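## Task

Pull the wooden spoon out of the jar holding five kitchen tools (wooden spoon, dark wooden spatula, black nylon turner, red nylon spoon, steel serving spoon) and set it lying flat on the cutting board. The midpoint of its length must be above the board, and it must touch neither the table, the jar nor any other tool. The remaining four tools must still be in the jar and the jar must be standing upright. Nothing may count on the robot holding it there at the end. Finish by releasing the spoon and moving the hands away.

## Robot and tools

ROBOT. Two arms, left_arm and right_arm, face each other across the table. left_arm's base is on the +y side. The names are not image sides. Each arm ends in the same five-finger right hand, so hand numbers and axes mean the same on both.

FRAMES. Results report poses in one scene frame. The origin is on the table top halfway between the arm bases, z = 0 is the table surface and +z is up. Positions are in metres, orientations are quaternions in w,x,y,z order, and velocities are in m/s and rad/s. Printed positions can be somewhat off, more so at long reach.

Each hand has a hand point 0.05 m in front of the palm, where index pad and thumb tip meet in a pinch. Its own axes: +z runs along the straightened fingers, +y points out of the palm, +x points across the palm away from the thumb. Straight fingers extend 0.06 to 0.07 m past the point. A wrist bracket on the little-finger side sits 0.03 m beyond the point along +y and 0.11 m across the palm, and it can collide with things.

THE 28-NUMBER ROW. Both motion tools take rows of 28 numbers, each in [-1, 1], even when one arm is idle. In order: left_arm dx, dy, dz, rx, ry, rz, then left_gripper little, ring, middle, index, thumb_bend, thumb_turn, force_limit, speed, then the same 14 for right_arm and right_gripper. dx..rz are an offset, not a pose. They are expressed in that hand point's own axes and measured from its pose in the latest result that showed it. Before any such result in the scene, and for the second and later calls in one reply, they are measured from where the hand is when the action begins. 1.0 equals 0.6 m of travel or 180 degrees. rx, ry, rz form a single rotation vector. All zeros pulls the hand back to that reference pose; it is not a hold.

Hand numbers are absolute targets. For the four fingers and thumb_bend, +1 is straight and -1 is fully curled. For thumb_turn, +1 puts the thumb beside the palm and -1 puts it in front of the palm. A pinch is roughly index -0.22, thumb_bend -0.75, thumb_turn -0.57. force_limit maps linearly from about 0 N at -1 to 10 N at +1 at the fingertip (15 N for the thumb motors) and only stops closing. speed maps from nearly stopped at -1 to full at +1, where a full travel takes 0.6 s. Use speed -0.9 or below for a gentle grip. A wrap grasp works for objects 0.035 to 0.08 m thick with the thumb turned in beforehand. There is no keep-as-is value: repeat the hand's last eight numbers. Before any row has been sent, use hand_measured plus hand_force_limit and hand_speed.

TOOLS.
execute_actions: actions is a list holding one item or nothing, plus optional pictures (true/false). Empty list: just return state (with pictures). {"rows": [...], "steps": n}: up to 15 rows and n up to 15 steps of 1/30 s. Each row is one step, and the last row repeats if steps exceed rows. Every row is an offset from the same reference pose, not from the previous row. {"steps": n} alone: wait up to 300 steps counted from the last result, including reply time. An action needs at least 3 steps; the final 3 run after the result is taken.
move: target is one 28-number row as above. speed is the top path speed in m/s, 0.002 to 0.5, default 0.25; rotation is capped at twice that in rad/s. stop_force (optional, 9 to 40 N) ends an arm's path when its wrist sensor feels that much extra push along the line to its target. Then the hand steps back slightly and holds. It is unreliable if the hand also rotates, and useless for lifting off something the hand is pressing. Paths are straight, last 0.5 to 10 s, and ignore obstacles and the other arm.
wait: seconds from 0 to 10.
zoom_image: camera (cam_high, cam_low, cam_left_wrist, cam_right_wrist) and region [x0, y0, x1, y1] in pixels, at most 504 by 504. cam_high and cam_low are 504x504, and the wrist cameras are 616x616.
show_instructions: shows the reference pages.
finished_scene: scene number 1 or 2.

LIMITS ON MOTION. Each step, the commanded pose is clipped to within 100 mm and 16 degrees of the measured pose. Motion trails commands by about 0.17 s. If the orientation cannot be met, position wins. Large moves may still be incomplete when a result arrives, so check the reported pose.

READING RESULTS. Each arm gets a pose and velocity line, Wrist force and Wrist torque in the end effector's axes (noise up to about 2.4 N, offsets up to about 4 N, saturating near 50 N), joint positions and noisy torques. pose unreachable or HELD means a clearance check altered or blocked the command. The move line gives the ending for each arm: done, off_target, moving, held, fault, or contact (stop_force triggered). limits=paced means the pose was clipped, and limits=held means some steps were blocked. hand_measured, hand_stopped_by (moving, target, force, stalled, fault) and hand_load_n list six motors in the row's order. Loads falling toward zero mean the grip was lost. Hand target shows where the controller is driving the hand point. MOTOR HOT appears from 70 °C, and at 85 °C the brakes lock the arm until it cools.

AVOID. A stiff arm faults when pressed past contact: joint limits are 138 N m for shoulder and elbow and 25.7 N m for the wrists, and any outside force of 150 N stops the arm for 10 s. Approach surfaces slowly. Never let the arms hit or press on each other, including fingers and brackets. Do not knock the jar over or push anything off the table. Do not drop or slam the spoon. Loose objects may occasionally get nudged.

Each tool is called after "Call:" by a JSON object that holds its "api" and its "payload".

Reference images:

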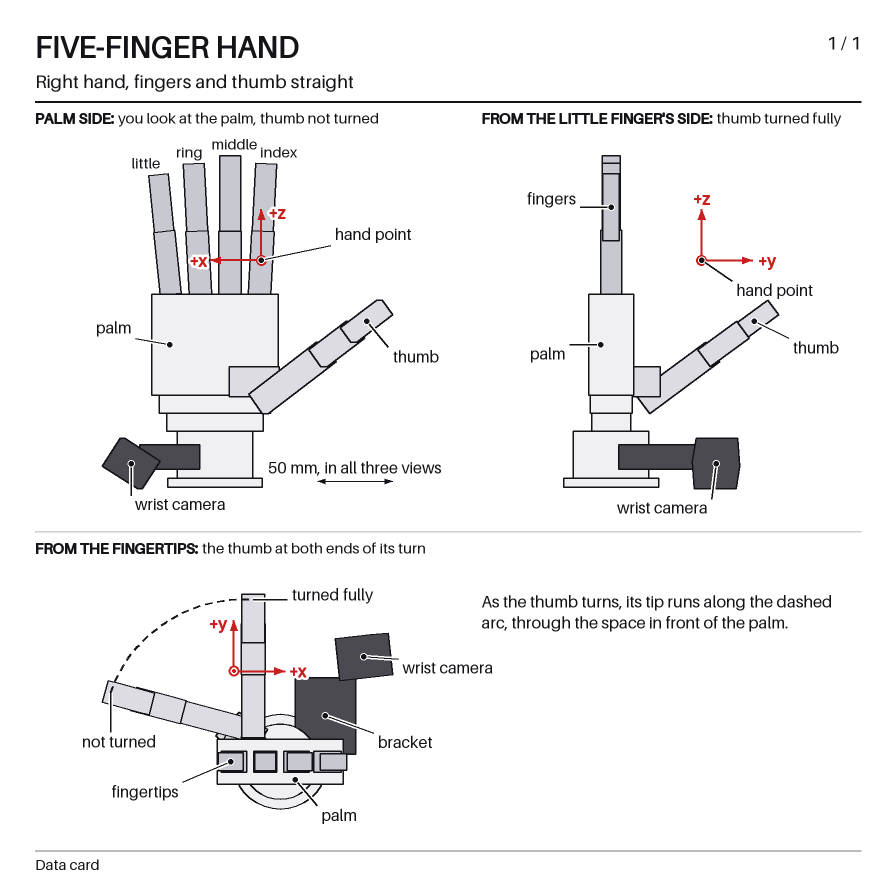

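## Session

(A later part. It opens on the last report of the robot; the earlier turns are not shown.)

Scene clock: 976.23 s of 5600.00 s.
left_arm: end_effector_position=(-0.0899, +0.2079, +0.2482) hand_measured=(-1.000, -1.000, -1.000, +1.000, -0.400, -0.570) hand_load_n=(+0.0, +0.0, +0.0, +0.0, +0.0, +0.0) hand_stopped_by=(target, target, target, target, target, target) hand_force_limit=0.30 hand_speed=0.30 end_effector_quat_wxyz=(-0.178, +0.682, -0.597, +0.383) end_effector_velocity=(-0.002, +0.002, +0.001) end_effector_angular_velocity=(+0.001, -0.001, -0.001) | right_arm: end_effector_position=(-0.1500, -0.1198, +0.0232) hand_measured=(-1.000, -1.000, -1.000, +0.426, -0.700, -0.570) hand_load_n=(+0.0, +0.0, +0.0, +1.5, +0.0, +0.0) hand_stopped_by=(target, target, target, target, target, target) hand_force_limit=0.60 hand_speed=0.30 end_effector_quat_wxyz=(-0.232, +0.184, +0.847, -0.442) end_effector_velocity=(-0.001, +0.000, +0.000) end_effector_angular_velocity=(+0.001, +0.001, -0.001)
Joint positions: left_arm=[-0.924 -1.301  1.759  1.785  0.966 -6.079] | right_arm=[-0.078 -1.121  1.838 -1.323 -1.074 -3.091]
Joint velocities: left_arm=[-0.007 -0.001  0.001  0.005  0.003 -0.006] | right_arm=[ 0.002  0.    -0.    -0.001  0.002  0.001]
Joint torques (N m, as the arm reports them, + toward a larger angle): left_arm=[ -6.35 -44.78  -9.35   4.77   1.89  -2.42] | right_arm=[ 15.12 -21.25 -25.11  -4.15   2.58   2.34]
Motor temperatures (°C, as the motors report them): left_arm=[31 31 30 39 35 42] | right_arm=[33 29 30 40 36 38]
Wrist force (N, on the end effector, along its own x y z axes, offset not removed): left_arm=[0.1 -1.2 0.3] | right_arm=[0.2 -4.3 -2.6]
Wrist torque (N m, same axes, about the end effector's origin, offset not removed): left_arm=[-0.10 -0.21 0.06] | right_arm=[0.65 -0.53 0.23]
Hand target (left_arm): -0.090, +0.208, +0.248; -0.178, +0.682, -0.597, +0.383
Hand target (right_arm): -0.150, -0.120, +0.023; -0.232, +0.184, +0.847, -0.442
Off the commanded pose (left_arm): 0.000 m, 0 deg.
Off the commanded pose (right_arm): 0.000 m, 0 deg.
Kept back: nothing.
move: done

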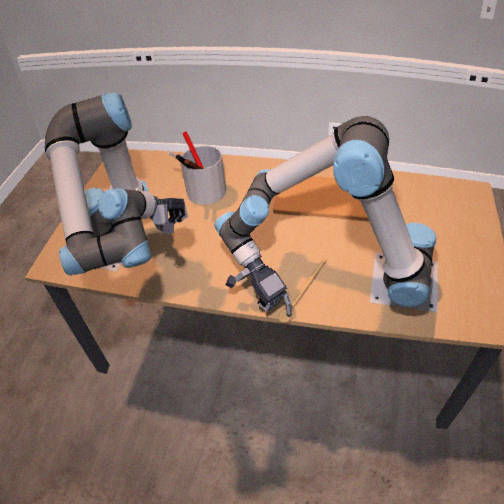

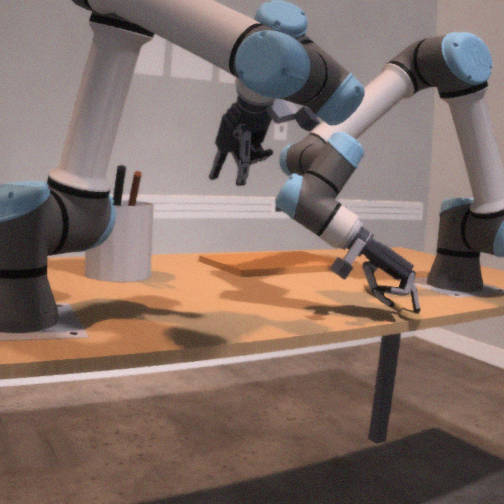

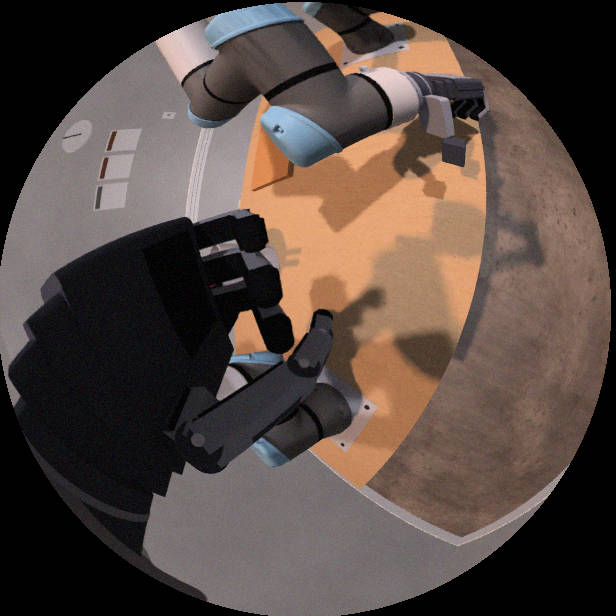

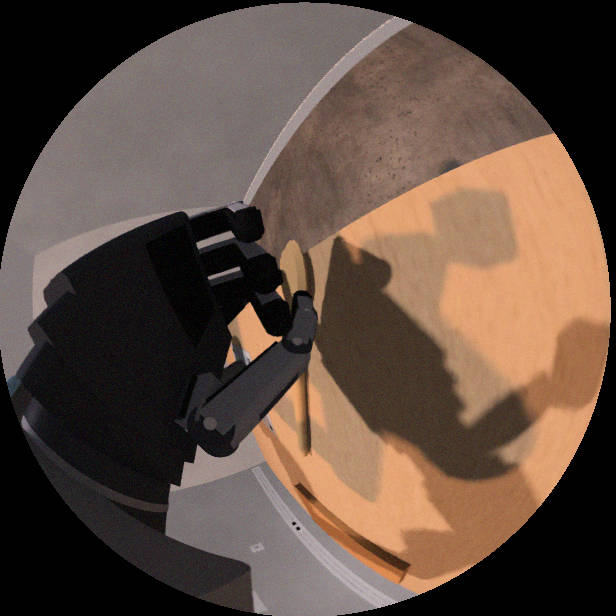

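Call:
{"api": "move", "payload": {"target": [0,0,0,0,0,0,-1,-1,-1,1,-0.4,-0.57,0.3,0.3, 0.035,-0.005,0.023,0,0,0,-1,-1,-1,0.426,-0.7,-0.57,0.6,0.3], "speed": 0.01}}

Call:
{"api": "zoom_image", "payload": {"camera": "cam_high", "region": [220,240,360,350]}}

Scene clock: 979.20 s of 5600.00 s.
left_arm: end_effector_position=(-0.0899, +0.2079, +0.2482) hand_measured=(-1.000, -1.000, -1.000, +1.000, -0.400, -0.570) hand_load_n=(+0.0, +0.0, +0.0, +0.0, +0.0, +0.0) hand_stopped_by=(target, target, target, target, target, target) hand_force_limit=0.30 hand_speed=0.30 end_effector_quat_wxyz=(-0.178, +0.682, -0.597, +0.383) end_effector_velocity=(+0.000, -0.000, -0.000) end_effector_angular_velocity=(-0.001, +0.001, +0.001) | right_arm: end_effector_position=(-0.1749, -0.1198, +0.0236) hand_measured=(-1.000, -1.000, -1.000, +0.426, -0.700, -0.570) hand_load_n=(+0.0, +0.0, +0.0, +0.0, +0.0, +0.0) hand_stopped_by=(target, target, target, target, target, target) hand_force_limit=0.60 hand_speed=0.30 end_effector_quat_wxyz=(-0.232, +0.184, +0.847, -0.442) end_effector_velocity=(-0.003, -0.000, -0.000) end_effector_angular_velocity=(-0.001, -0.001, +0.001)
Joint positions: left_arm=[-0.924 -1.301  1.759  1.785  0.966 -6.079] | right_arm=[-0.032 -1.116  1.83  -1.336 -1.037 -3.061]
Joint velocities: left_arm=[ 0.001  0.     0.    -0.001  0.    -0.001] | right_arm=[ 0.005  0.002 -0.001 -0.002  0.003  0.004]
Joint torques (N m, as the arm reports them, + toward a larger angle): left_arm=[  7.12 -16.09 -25.66  -0.24  -2.93   2.34] | right_arm=[ 12.4  -24.76 -26.96  -3.21   2.77   2.77]
Motor temperatures (°C, as the motors report them): left_arm=[31 31 30 39 35 42] | right_arm=[33 29 30 40 36 38]
Wrist force (N, on the end effector, along its own x y z axes, offset not removed): left_arm=[0.5 -1.8 0.5] | right_arm=[1.0 2.4 3.0]
Wrist torque (N m, same axes, about the end effector's origin, offset not removed): left_arm=[-0.25 -0.35 0.12] | right_arm=[0.40 -0.55 0.12]
Hand target (left_arm): -0.090, +0.208, +0.248; -0.178, +0.682, -0.597, +0.383
Hand target (right_arm): -0.175, -0.120, +0.024; -0.232, +0.184, +0.847, -0.442
Off the commanded pose (left_arm): 0.000 m, 0 deg.
Off the commanded pose (right_arm): 0.000 m, 0 deg.
Kept back: nothing.
move: done

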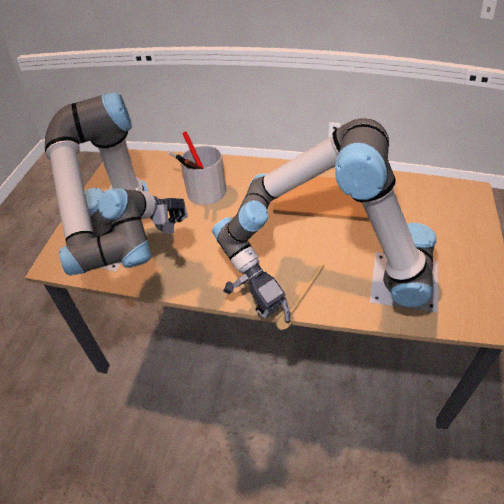

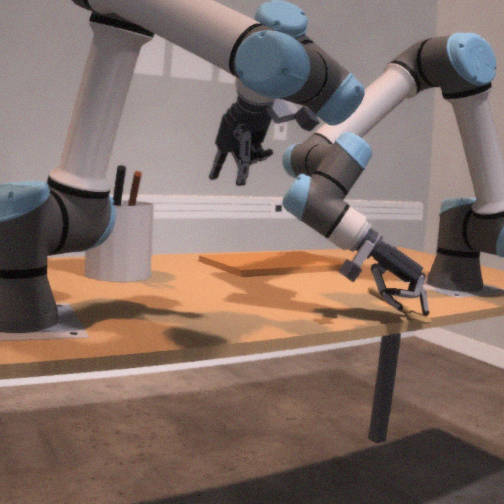

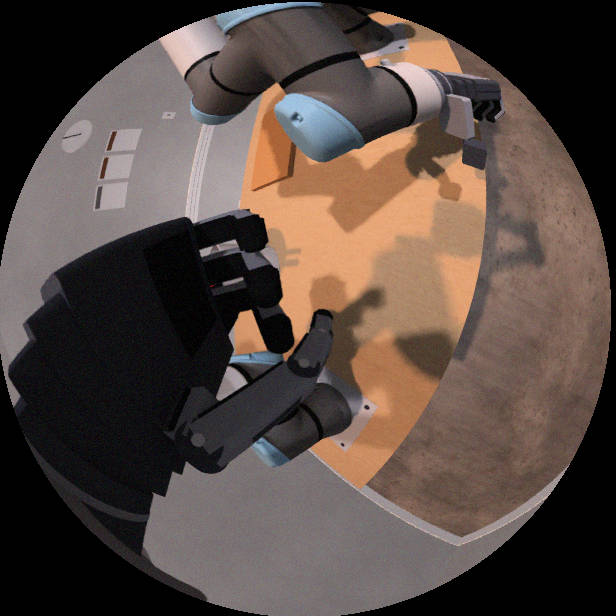

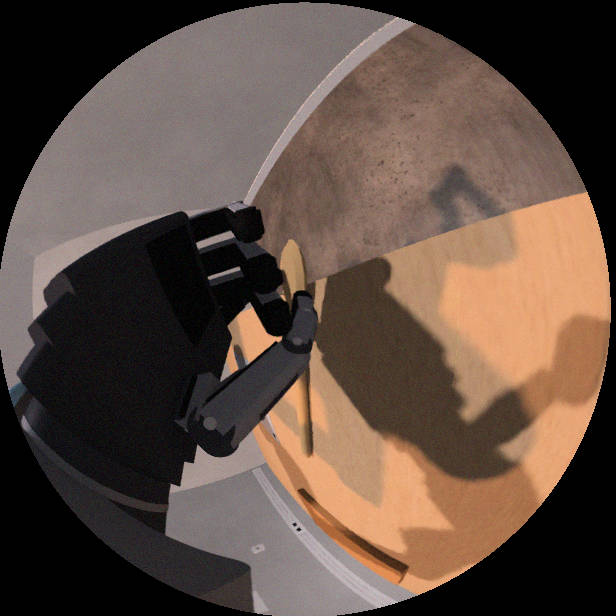

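Region (220, 240, 360, 350) of cam_high's 504x504 image, scaled by 3.600, with more detail than that image has; it fills the top 396 rows of this view, and the rest is white.

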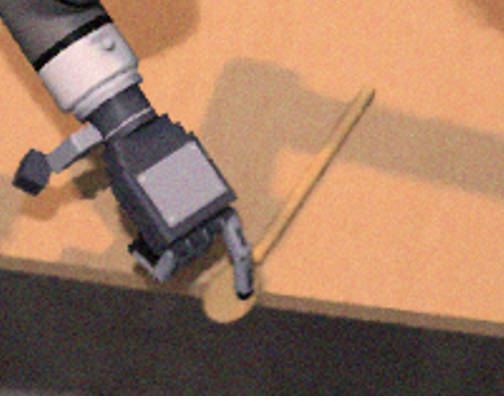

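Call:
{"api": "move", "payload": {"target": [0,0,0,0,0,0,-1,-1,-1,1,-0.4,-0.57,0.3,0.3, 0.038,-0.139,-0.084,0,0,0,-1,-1,-1,0.426,-0.7,-0.57,0.6,0.3], "speed": 0.06}}

Call:
{"api": "move", "payload": {"target": [0,0,0,0,0,0,-1,-1,-1,1,-0.4,-0.57,0.3,0.3, 0.134,-0.038,0.123,-0.334,0.104,0.329,-1,-1,-1,0.5,-0.7,-0.57,0.6,0.3], "speed": 0.08}}

Scene clock: 981.70 s of 5600.00 s.
left_arm: end_effector_position=(-0.0899, +0.2079, +0.2482) hand_measured=(-1.000, -1.000, -1.000, +1.000, -0.400, -0.570) hand_load_n=(+0.0, +0.0, +0.0, +0.0, +0.0, +0.0) hand_stopped_by=(target, target, target, target, target, target) hand_force_limit=0.30 hand_speed=0.30 end_effector_quat_wxyz=(-0.178, +0.682, -0.597, +0.383) end_effector_velocity=(+0.000, -0.000, +0.001) end_effector_angular_velocity=(-0.001, +0.001, -0.000) | right_arm: end_effector_position=(-0.1746, -0.1197, +0.1232) hand_measured=(-1.000, -1.000, -1.000, +0.426, -0.700, -0.570) hand_load_n=(+0.0, +0.0, +0.0, +0.0, +0.0, +0.0) hand_stopped_by=(target, target, target, target, target, target) hand_force_limit=0.60 hand_speed=0.30 end_effector_quat_wxyz=(-0.232, +0.184, +0.847, -0.442) end_effector_velocity=(-0.001, -0.000, +0.003) end_effector_angular_velocity=(+0.002, +0.001, +0.003)
Joint positions: left_arm=[-0.924 -1.301  1.759  1.785  0.966 -6.079] | right_arm=[-0.033 -1.25   1.723 -1.095 -1.037 -3.061]
Joint velocities: left_arm=[ 0.001 -0.002  0.    -0.    -0.001  0.   ] | right_arm=[ 0.001 -0.004 -0.004  0.008 -0.    -0.002]
Joint torques (N m, as the arm reports them, + toward a larger angle): left_arm=[  1.51 -17.16 -24.51   0.1   -2.36   1.4 ] | right_arm=[-12.92 -37.46 -27.13   2.53  -1.22  -2.27]
Motor temperatures (°C, as the motors report them): left_arm=[31 31 30 39 35 42] | right_arm=[33 29 30 40 36 38]
Wrist force (N, on the end effector, along its own x y z axes, offset not removed): left_arm=[-1.0 -1.0 1.5] | right_arm=[-0.1 1.7 1.9]
Wrist torque (N m, same axes, about the end effector's origin, offset not removed): left_arm=[-0.12 -0.17 0.05] | right_arm=[0.25 -0.17 -0.02]
Hand target (left_arm): -0.090, +0.208, +0.248; -0.178, +0.682, -0.597, +0.383
Hand target (right_arm): -0.175, -0.120, +0.124; -0.232, +0.184, +0.847, -0.442
Off the commanded pose (left_arm): 0.000 m, 0 deg.
Off the commanded pose (right_arm): 0.000 m, 0 deg.
Kept back: nothing.
move: done

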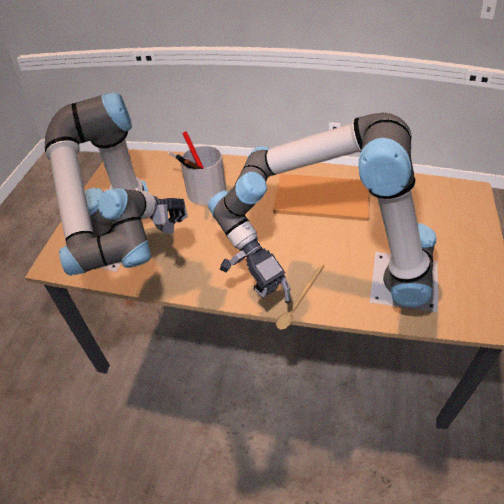

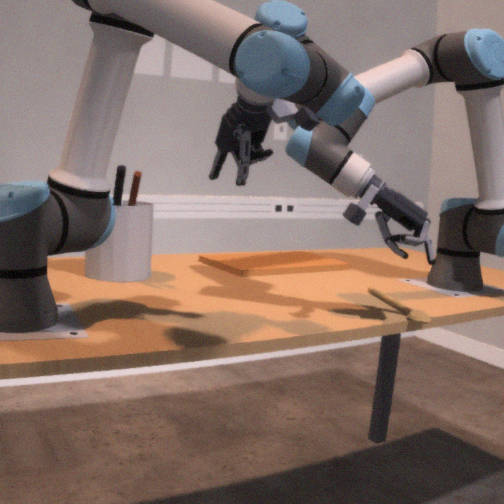

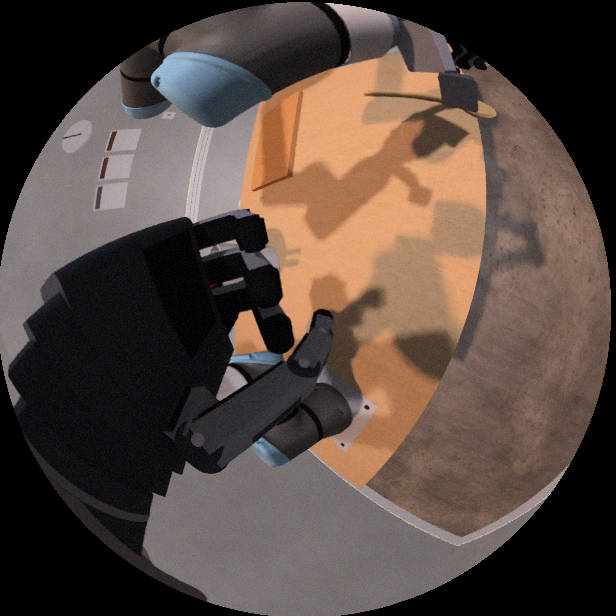

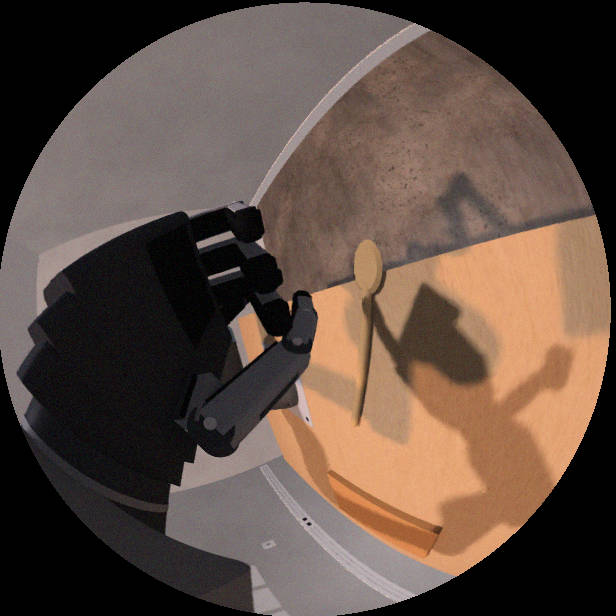

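Scene clock: 991.50 s of 5600.00 s.
left_arm: end_effector_position=(-0.0899, +0.2079, +0.2482) hand_measured=(-1.000, -1.000, -1.000, +1.000, -0.400, -0.570) hand_load_n=(+0.0, +0.0, +0.0, +0.0, +0.0, +0.0) hand_stopped_by=(target, target, target, target, target, target) hand_force_limit=0.30 hand_speed=0.30 end_effector_quat_wxyz=(-0.178, +0.682, -0.597, +0.383) end_effector_velocity=(+0.001, +0.000, +0.000) end_effector_angular_velocity=(+0.000, -0.002, +0.002) | right_arm: end_effector_position=(-0.2842, -0.1400, +0.1236) hand_measured=(-1.000, -1.000, -1.000, +0.500, -0.700, -0.570) hand_load_n=(+0.0, +0.0, +0.0, +0.0, +0.0, +0.0) hand_stopped_by=(target, target, target, target, target, target) hand_force_limit=0.60 hand_speed=0.30 end_effector_quat_wxyz=(-0.000, +0.707, +0.707, -0.002) end_effector_velocity=(-0.001, -0.000, -0.000) end_effector_angular_velocity=(+0.002, -0.012, -0.011)
Joint positions: left_arm=[-0.924 -1.301  1.759  1.785  0.966 -6.079] | right_arm=[ 0.529 -1.33   1.869 -2.109 -1.567 -1.079]
Joint velocities: left_arm=[ 0.001 -0.     0.001  0.002  0.    -0.002] | right_arm=[ 0.007  0.006 -0.006  0.004 -0.012  0.018]
Joint torques (N m, as the arm reports them, + toward a larger angle): left_arm=[  1.22 -17.   -23.85   0.12  -2.33   1.34] | right_arm=[ 16.87 -19.7  -29.17   0.02  -2.09   3.18]
Motor temperatures (°C, as the motors report them): left_arm=[31 31 30 39 35 42] | right_arm=[33 29 30 40 36 38]
Wrist force (N, on the end effector, along its own x y z axes, offset not removed): left_arm=[-0.7 -1.0 1.4] | right_arm=[1.3 2.3 2.2]
Wrist torque (N m, same axes, about the end effector's origin, offset not removed): left_arm=[-0.18 -0.13 0.04] | right_arm=[0.36 -0.38 -0.01]
Hand target (left_arm): -0.090, +0.208, +0.248; -0.178, +0.682, -0.597, +0.383
Hand target (right_arm): -0.284, -0.140, +0.124; -0.000, +0.707, +0.707, -0.001
Off the commanded pose (left_arm): 0.000 m, 0 deg.
Off the commanded pose (right_arm): 0.001 m, 0 deg.
Kept back: nothing.
move: done

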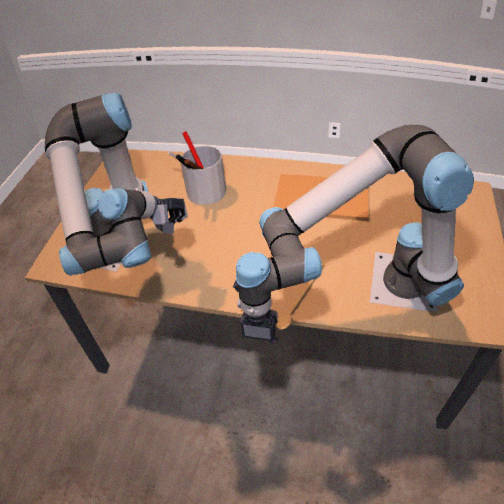

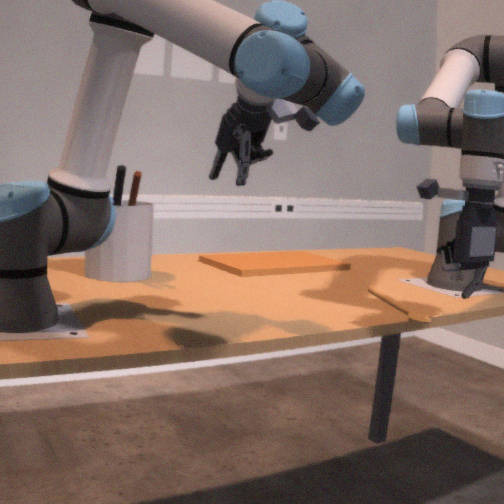

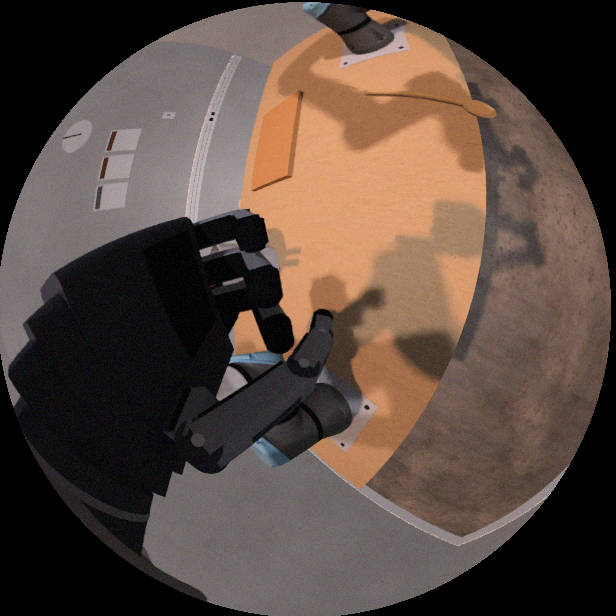

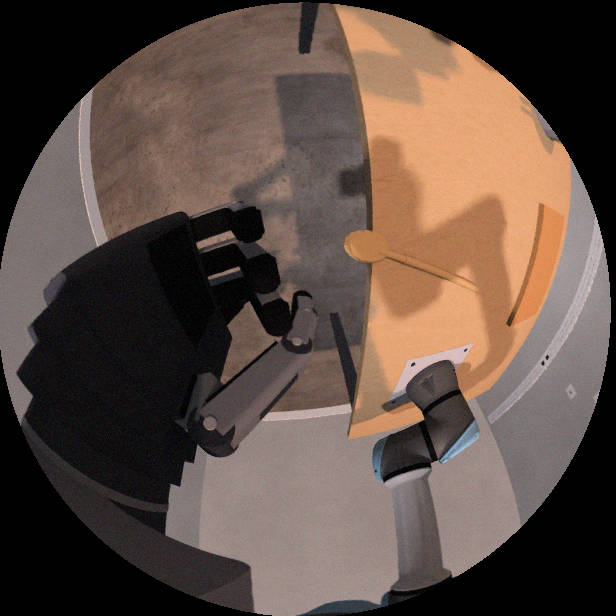

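Call:
{"api": "move", "payload": {"target": [0,0,0,0,0,0,-1,-1,-1,1,-0.4,-0.57,0.3,0.3, 0,0,0.17,0,0,0,-1,-1,-1,0.5,-0.7,-0.57,0.6,0.3], "speed": 0.06}}

Call:
{"api": "zoom_image", "payload": {"camera": "cam_high", "region": [210,260,350,370]}}

Scene clock: 994.17 s of 5600.00 s.
left_arm: end_effector_position=(-0.0899, +0.2079, +0.2482) hand_measured=(-1.000, -1.000, -1.000, +1.000, -0.400, -0.570) hand_load_n=(+0.0, +0.0, +0.0, +0.0, +0.0, +0.0) hand_stopped_by=(target, target, target, target, target, target) hand_force_limit=0.30 hand_speed=0.30 end_effector_quat_wxyz=(-0.178, +0.682, -0.597, +0.383) end_effector_velocity=(+0.001, +0.000, -0.000) end_effector_angular_velocity=(+0.001, +0.001, +0.001) | right_arm: end_effector_position=(-0.2843, -0.1402, +0.0221) hand_measured=(-1.000, -1.000, -1.000, +0.500, -0.700, -0.570) hand_load_n=(+0.0, +0.0, +0.0, +0.0, +0.0, +0.0) hand_stopped_by=(target, target, target, target, target, target) hand_force_limit=0.60 hand_speed=0.30 end_effector_quat_wxyz=(-0.000, +0.707, +0.707, -0.002) end_effector_velocity=(+0.000, +0.000, -0.003) end_effector_angular_velocity=(+0.000, -0.001, +0.001)
Joint positions: left_arm=[-0.924 -1.301  1.759  1.785  0.966 -6.079] | right_arm=[ 0.53  -1.172  1.973 -2.372 -1.567 -1.079]
Joint velocities: left_arm=[ 0.001 -0.001  0.001 -0.001  0.001  0.001] | right_arm=[ 0.     0.006  0.002 -0.008 -0.001 -0.001]
Joint torques (N m, as the arm reports them, + toward a larger angle): left_arm=[  1.1  -17.18 -24.22   0.22  -2.32   1.46] | right_arm=[-11.35 -23.64  -6.36  -5.     1.95  -2.4 ]
Motor temperatures (°C, as the motors report them): left_arm=[31 31 30 39 35 42] | right_arm=[33 29 30 40 36 38]
Wrist force (N, on the end effector, along its own x y z axes, offset not removed): left_arm=[0.1 -2.1 0.7] | right_arm=[1.7 1.9 3.1]
Wrist torque (N m, same axes, about the end effector's origin, offset not removed): left_arm=[-0.23 -0.33 0.11] | right_arm=[0.24 -0.55 0.08]
Hand target (left_arm): -0.090, +0.208, +0.248; -0.178, +0.682, -0.597, +0.383
Hand target (right_arm): -0.284, -0.140, +0.022; -0.000, +0.707, +0.707, -0.002
Off the commanded pose (left_arm): 0.000 m, 0 deg.
Off the commanded pose (right_arm): 0.000 m, 0 deg.
Kept back: nothing.
move: done

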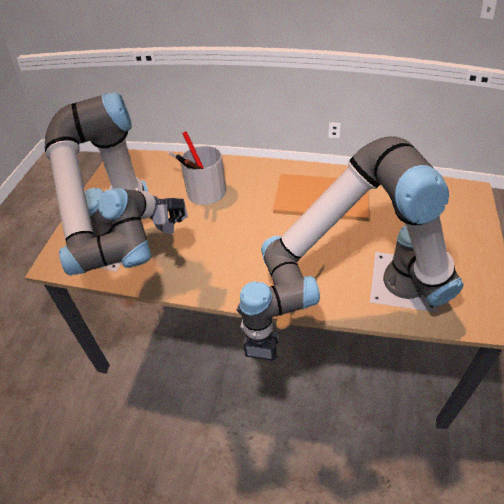

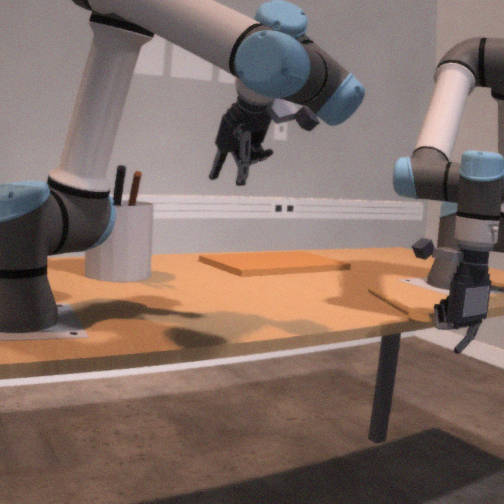

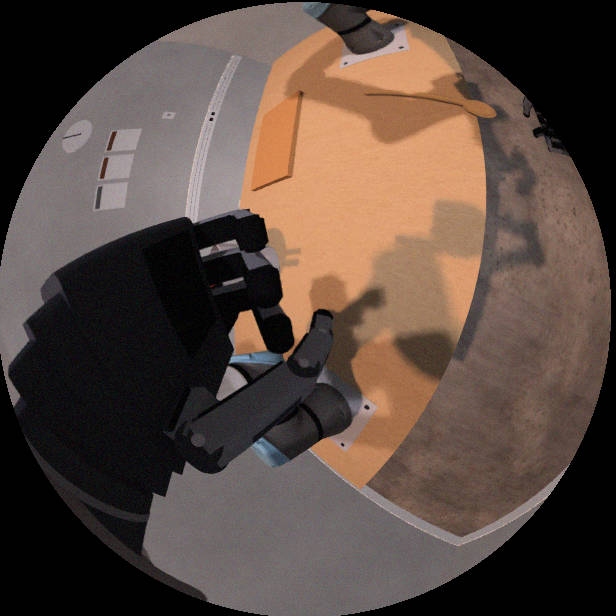

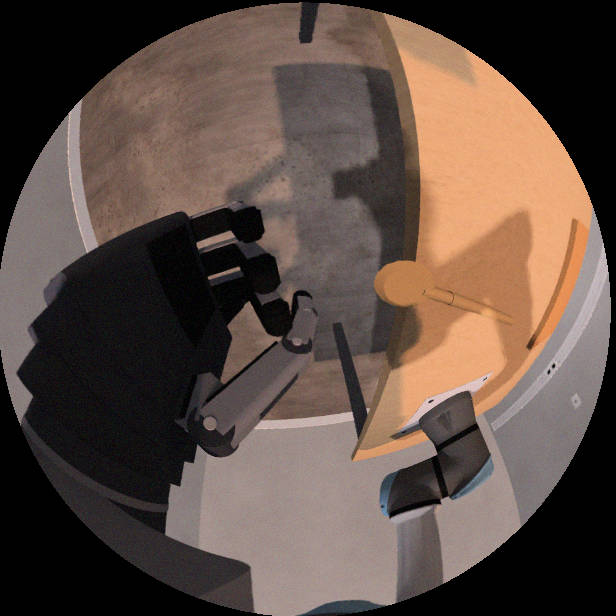

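Region (210, 260, 350, 370) of cam_high's 504x504 image, scaled by 3.600, with more detail than that image has; it fills the top 396 rows of this view, and the rest is white.

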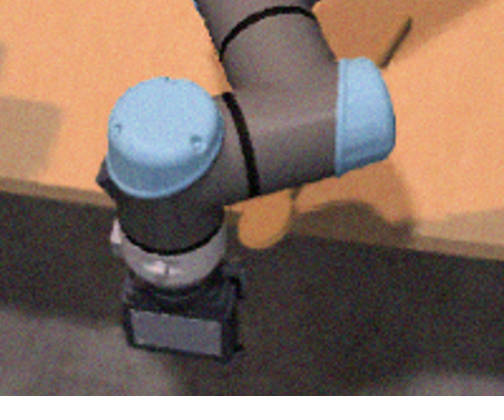

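Call:
{"api": "execute_actions", "payload": {"actions": []}}

Scene clock: 994.47 s of 5600.00 s.
left_arm: end_effector_position=(-0.0899, +0.2079, +0.2482) hand_measured=(-1.000, -1.000, -1.000, +1.000, -0.400, -0.570) hand_load_n=(+0.0, +0.0, +0.0, +0.0, +0.0, +0.0) hand_stopped_by=(target, target, target, target, target, target) hand_force_limit=0.30 hand_speed=0.30 end_effector_quat_wxyz=(-0.178, +0.682, -0.597, +0.383) end_effector_velocity=(-0.000, +0.000, -0.000) end_effector_angular_velocity=(-0.000, +0.001, -0.000) | right_arm: end_effector_position=(-0.2843, -0.1402, +0.0218) hand_measured=(-1.000, -1.000, -1.000, +0.500, -0.700, -0.570) hand_load_n=(+0.0, +0.0, +0.0, +0.0, +0.0, +0.0) hand_stopped_by=(target, target, target, target, target, target) hand_force_limit=0.60 hand_speed=0.30 end_effector_quat_wxyz=(-0.000, +0.707, +0.707, -0.002) end_effector_velocity=(+0.000, +0.000, -0.001) end_effector_angular_velocity=(-0.001, -0.000, -0.002)
Joint positions: left_arm=[-0.924 -1.301  1.759  1.785  0.966 -6.079] | right_arm=[ 0.53  -1.171  1.973 -2.372 -1.567 -1.079]
Joint velocities: left_arm=[-0.001 -0.001  0.    -0.001  0.    -0.   ] | right_arm=[-0.001  0.001  0.    -0.001  0.     0.001]
Joint torques (N m, as the arm reports them, + toward a larger angle): left_arm=[  1.19 -17.55 -24.19   0.17  -2.3    1.42] | right_arm=[ -9.38 -23.43  -8.29  -5.26   1.8   -2.23]
Motor temperatures (°C, as the motors report them): left_arm=[31 31 30 39 35 42] | right_arm=[33 29 30 40 36 38]
Wrist force (N, on the end effector, along its own x y z axes, offset not removed): left_arm=[1.1 -1.2 -0.2] | right_arm=[2.1 2.4 2.6]
Wrist torque (N m, same axes, about the end effector's origin, offset not removed): left_arm=[-0.07 -0.42 0.09] | right_arm=[0.29 -0.58 0.05]
Hand target (left_arm): -0.090, +0.208, +0.248; -0.178, +0.682, -0.597, +0.383
Hand target (right_arm): -0.284, -0.140, +0.022; -0.000, +0.707, +0.707, -0.002
Off the commanded pose (left_arm): 0.000 m, 0 deg.
Off the commanded pose (right_arm): 0.000 m, 0 deg.
Kept back: nothing.
Steps of this call (steps 1 to 9: nothing new was sent). Readings (end_effector_position | what the end effector reports):
1: left_arm (-0.0899, +0.2079, +0.2482) | right_arm (-0.2843, -0.1402, +0.0220) | left_arm hand_measured=(-1.000, -1.000, -1.000, +1.000, -0.400, -0.570) hand_load_n=(+0.0, +0.0, +0.0, +0.0, +0.0, +0.0) hand_stopped_by=(target, target, target, target, target, target) hand_force_limit=0.30 hand_speed=0.30 | right_arm hand_measured=(-1.000, -1.000, -1.000, +0.500, -0.700, -0.570) hand_load_n=(+0.0, +0.0, +0.0, +0.0, +0.0, +0.0) hand_stopped_by=(target, target, target, target, target, target) hand_force_limit=0.60 hand_speed=0.30
2: left_arm (-0.0899, +0.2079, +0.2482) | right_arm (-0.2843, -0.1402, +0.0219) | left_arm hand_measured=(-1.000, -1.000, -1.000, +1.000, -0.400, -0.570) hand_load_n=(+0.0, +0.0, +0.0, +0.0, +0.0, +0.0) hand_stopped_by=(target, target, target, target, target, target) hand_force_limit=0.30 hand_speed=0.30 | right_arm hand_measured=(-1.000, -1.000, -1.000, +0.500, -0.700, -0.570) hand_load_n=(+0.0, +0.0, +0.0, +0.0, +0.0, +0.0) hand_stopped_by=(target, target, target, target, target, target) hand_force_limit=0.60 hand_speed=0.30
4: left_arm (-0.0899, +0.2079, +0.2482) | right_arm (-0.2843, -0.1402, +0.0218) | left_arm hand_measured=(-1.000, -1.000, -1.000, +1.000, -0.400, -0.570) hand_load_n=(+0.0, +0.0, +0.0, +0.0, +0.0, +0.0) hand_stopped_by=(target, target, target, target, target, target) hand_force_limit=0.30 hand_speed=0.30 | right_arm hand_measured=(-1.000, -1.000, -1.000, +0.500, -0.700, -0.570) hand_load_n=(+0.0, +0.0, +0.0, +0.0, +0.0, +0.0) hand_stopped_by=(target, target, target, target, target, target) hand_force_limit=0.60 hand_speed=0.30
8: left_arm (-0.0899, +0.2079, +0.2482) | right_arm (-0.2843, -0.1402, +0.0218) | left_arm hand_measured=(-1.000, -1.000, -1.000, +1.000, -0.400, -0.570) hand_load_n=(+0.0, +0.0, +0.0, +0.0, +0.0, +0.0) hand_stopped_by=(target, target, target, target, target, target) hand_force_limit=0.30 hand_speed=0.30 | right_arm hand_measured=(-1.000, -1.000, -1.000, +0.500, -0.700, -0.570) hand_load_n=(+0.0, +0.0, +0.0, +0.0, +0.0, +0.0) hand_stopped_by=(target, target, target, target, target, target) hand_force_limit=0.60 hand_speed=0.30
9: the state above

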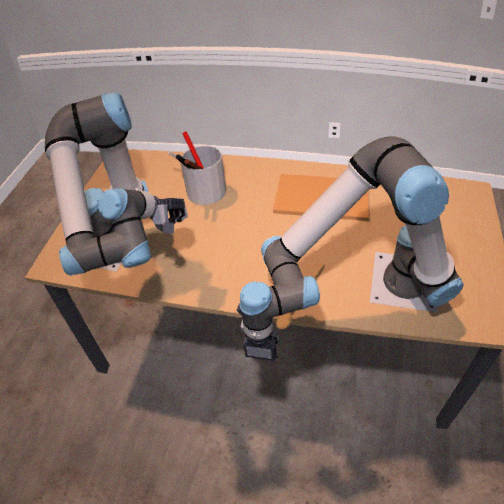

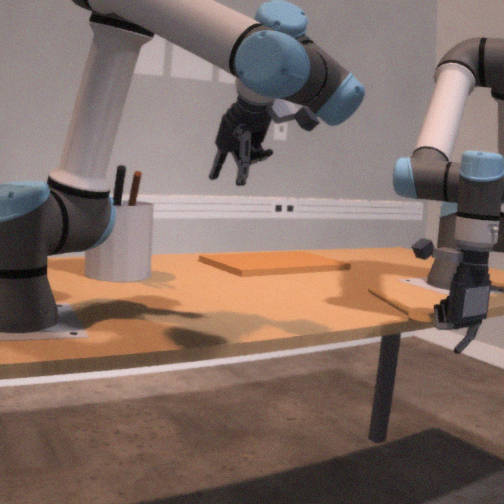

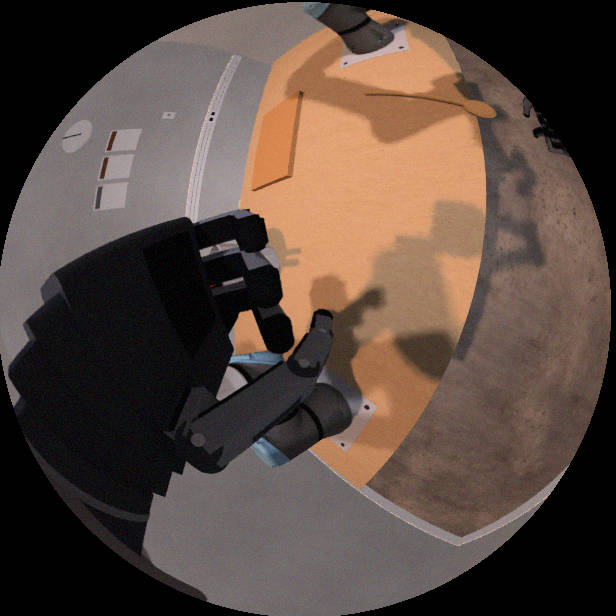

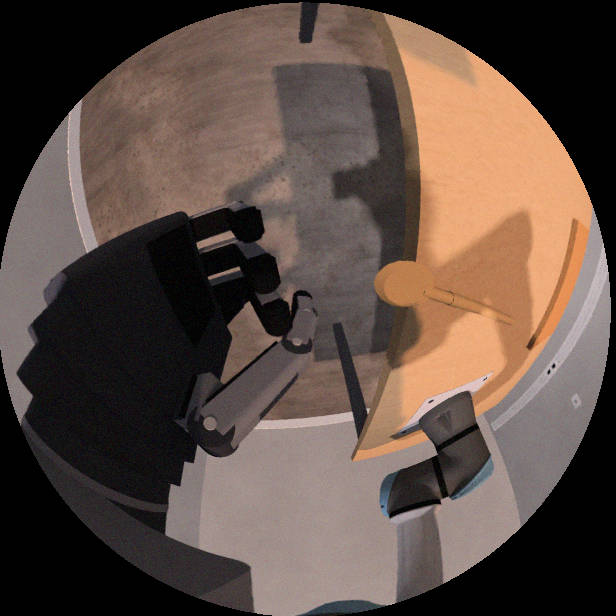

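Call:
{"api": "move", "payload": {"target": [0,0,0,0,0,0,-1,-1,-1,1,-0.4,-0.57,0.3,0.3,0.017,0.07,0.005,0,0,0,-1,-1,-1,0.5,-0.7,-0.57,0.6,0.3], "speed": 0.015, "stop_force": 9}}

Call:
{"api": "zoom_image", "payload": {"camera": "cam_low", "region": [340,240,504,360]}}

Scene clock: 997.87 s of 5600.00 s.
left_arm: end_effector_position=(-0.0899, +0.2079, +0.2482) hand_measured=(-1.000, -1.000, -1.000, +1.000, -0.400, -0.570) hand_load_n=(+0.0, +0.0, +0.0, +0.0, +0.0, +0.0) hand_stopped_by=(target, target, target, target, target, target) hand_force_limit=0.30 hand_speed=0.30 end_effector_quat_wxyz=(-0.178, +0.682, -0.597, +0.383) end_effector_velocity=(+0.000, +0.000, +0.000) end_effector_angular_velocity=(+0.002, -0.003, -0.001) | right_arm: end_effector_position=(-0.2427, -0.1299, +0.0187) hand_measured=(-1.000, -1.000, -1.000, +0.500, -0.700, -0.570) hand_load_n=(+0.0, +0.0, +0.0, +0.0, +0.0, +0.0) hand_stopped_by=(target, target, target, target, target, target) hand_force_limit=0.60 hand_speed=0.30 end_effector_quat_wxyz=(-0.000, +0.707, +0.707, -0.002) end_effector_velocity=(+0.003, +0.001, -0.000) end_effector_angular_velocity=(-0.001, +0.001, -0.000)
Joint positions: left_arm=[-0.924 -1.301  1.759  1.785  0.966 -6.079] | right_arm=[ 0.45  -1.2    2.031 -2.401 -1.567 -1.158]
Joint velocities: left_arm=[ 0.     0.     0.     0.002 -0.001  0.002] | right_arm=[-0.006 -0.001  0.003 -0.002  0.001 -0.005]
Joint torques (N m, as the arm reports them, + toward a larger angle): left_arm=[  1.34 -17.33 -23.59   0.08  -2.41   1.37] | right_arm=[-12.96 -39.62  -7.04  -4.78  -1.6   -2.68]
Motor temperatures (°C, as the motors report them): left_arm=[31 31 30 39 35 42] | right_arm=[33 29 30 40 36 38]
Wrist force (N, on the end effector, along its own x y z axes, offset not removed): left_arm=[-0.8 -1.1 0.2] | right_arm=[0.4 0.9 3.6]
Wrist torque (N m, same axes, about the end effector's origin, offset not removed): left_arm=[-0.13 -0.10 -0.01] | right_arm=[0.05 -0.34 0.01]
Hand target (left_arm): -0.090, +0.208, +0.248; -0.178, +0.682, -0.597, +0.383
Hand target (right_arm): -0.242, -0.130, +0.019; -0.001, +0.707, +0.707, -0.002
Off the commanded pose (left_arm): 0.000 m, 0 deg.
Off the commanded pose (right_arm): 0.000 m, 0 deg.
Kept back: nothing.
move: done

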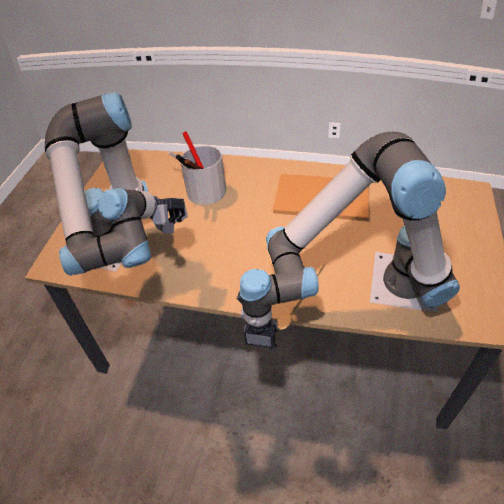

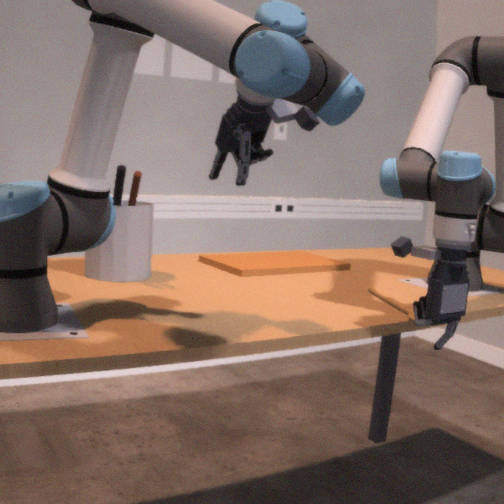

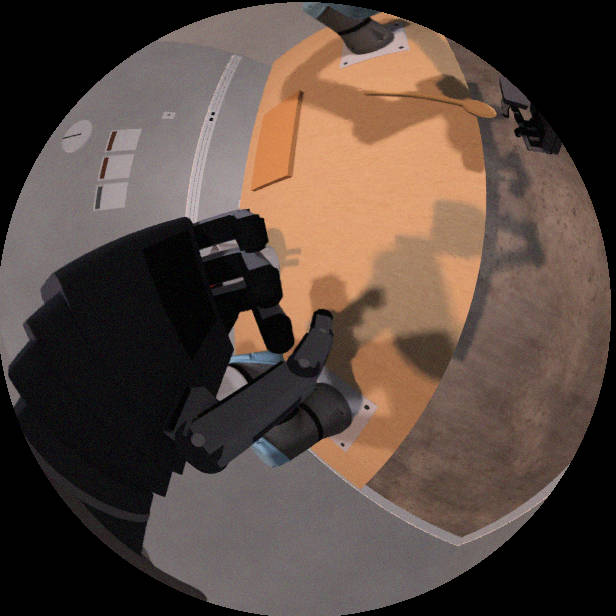

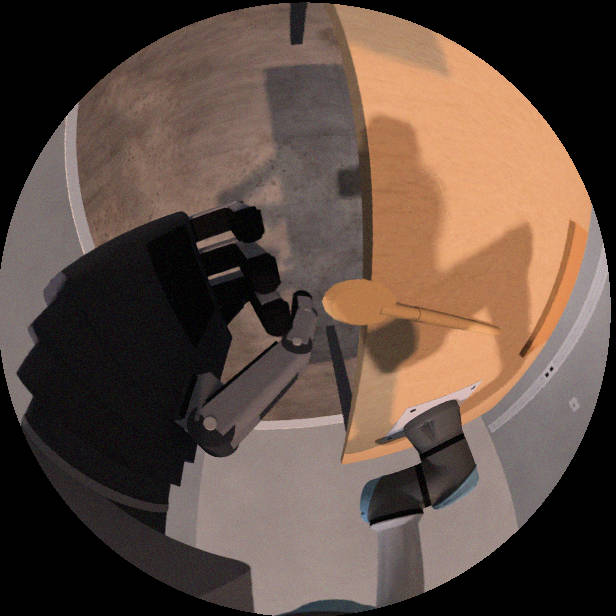

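Region (340, 240, 504, 360) of cam_low's 504x504 image, scaled by 3.073, with more detail than that image has; it fills the top 369 rows of this view, and the rest is white.

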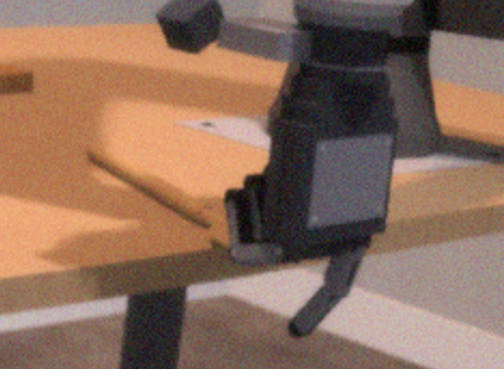

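Call:
{"api": "move", "payload": {"target": [0,0,0,0,0,0,-1,-1,-1,1,-0.4,-0.57,0.3,0.3,0,0.033,0,0,0,0,-1,-1,-1,0.5,-0.7,-0.57,0.6,0.3], "speed": 0.008, "stop_force": 9}}

Scene clock: 1000.77 s of 5600.00 s.
left_arm: end_effector_position=(-0.0899, +0.2079, +0.2482) hand_measured=(-1.000, -1.000, -1.000, +1.000, -0.400, -0.570) hand_load_n=(+0.0, +0.0, +0.0, +0.0, +0.0, +0.0) hand_stopped_by=(target, target, target, target, target, target) hand_force_limit=0.30 hand_speed=0.30 end_effector_quat_wxyz=(-0.178, +0.682, -0.597, +0.383) end_effector_velocity=(-0.001, -0.000, +0.000) end_effector_angular_velocity=(+0.000, -0.001, -0.004) | right_arm: end_effector_position=(-0.2232, -0.1299, +0.0186) hand_measured=(-1.000, -1.000, -1.000, +0.500, -0.700, -0.570) hand_load_n=(+0.0, +0.0, +0.0, +0.0, +0.0, +0.0) hand_stopped_by=(target, target, target, target, target, target) hand_force_limit=0.60 hand_speed=0.30 end_effector_quat_wxyz=(-0.001, +0.707, +0.707, -0.002) end_effector_velocity=(+0.002, -0.000, +0.000) end_effector_angular_velocity=(+0.000, +0.000, +0.001)
Joint positions: left_arm=[-0.924 -1.301  1.759  1.785  0.966 -6.079] | right_arm=[ 0.415 -1.222  2.065 -2.413 -1.567 -1.193]
Joint velocities: left_arm=[-0.002  0.    -0.     0.001 -0.001  0.001] | right_arm=[-0.003 -0.003  0.004 -0.001  0.    -0.004]
Joint torques (N m, as the arm reports them, + toward a larger angle): left_arm=[  1.58 -17.84 -24.17   0.16  -2.34   1.39] | right_arm=[-12.25 -39.64  -6.48  -4.93  -1.67  -2.03]
Motor temperatures (°C, as the motors report them): left_arm=[31 31 30 39 35 42] | right_arm=[33 29 30 40 36 38]
Wrist force (N, on the end effector, along its own x y z axes, offset not removed): left_arm=[0.3 -1.3 1.4] | right_arm=[2.4 2.0 3.3]
Wrist torque (N m, same axes, about the end effector's origin, offset not removed): left_arm=[-0.19 -0.27 0.10] | right_arm=[0.22 -0.59 0.15]
Hand target (left_arm): -0.090, +0.208, +0.248; -0.178, +0.682, -0.597, +0.383
Hand target (right_arm): -0.223, -0.130, +0.019; -0.001, +0.707, +0.707, -0.002
Off the commanded pose (left_arm): 0.000 m, 0 deg.
Off the commanded pose (right_arm): 0.000 m, 0 deg.
Kept back: nothing.
move: done

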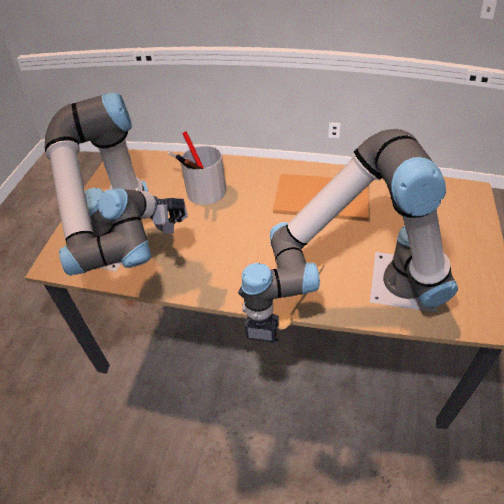

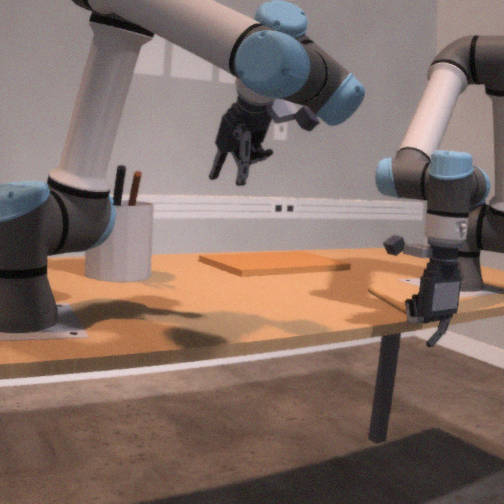

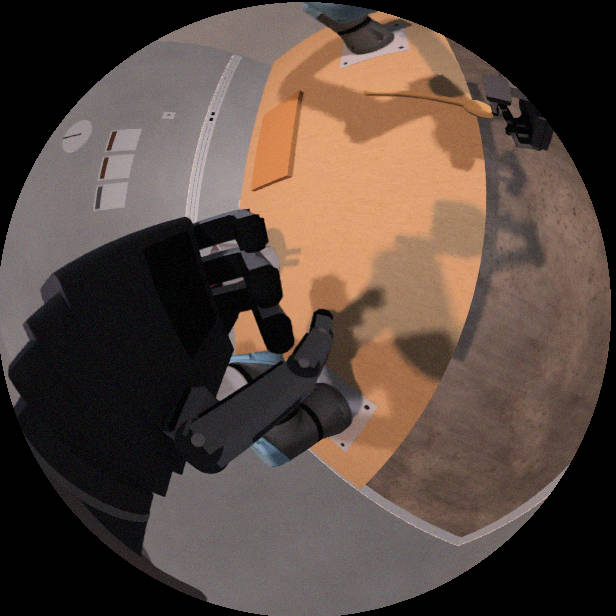

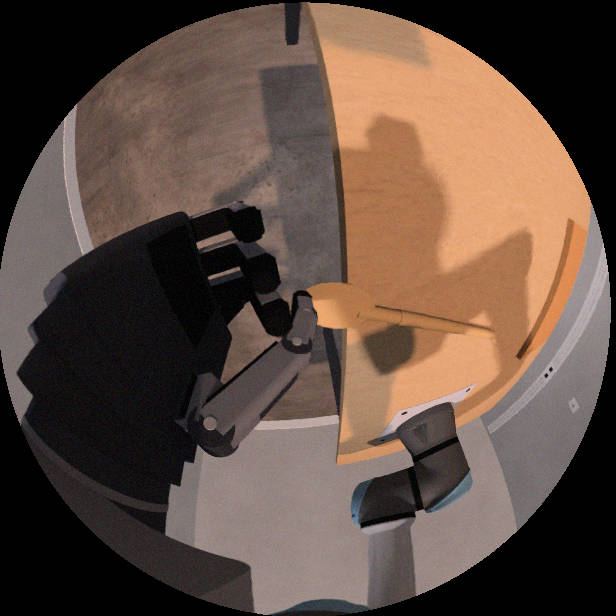

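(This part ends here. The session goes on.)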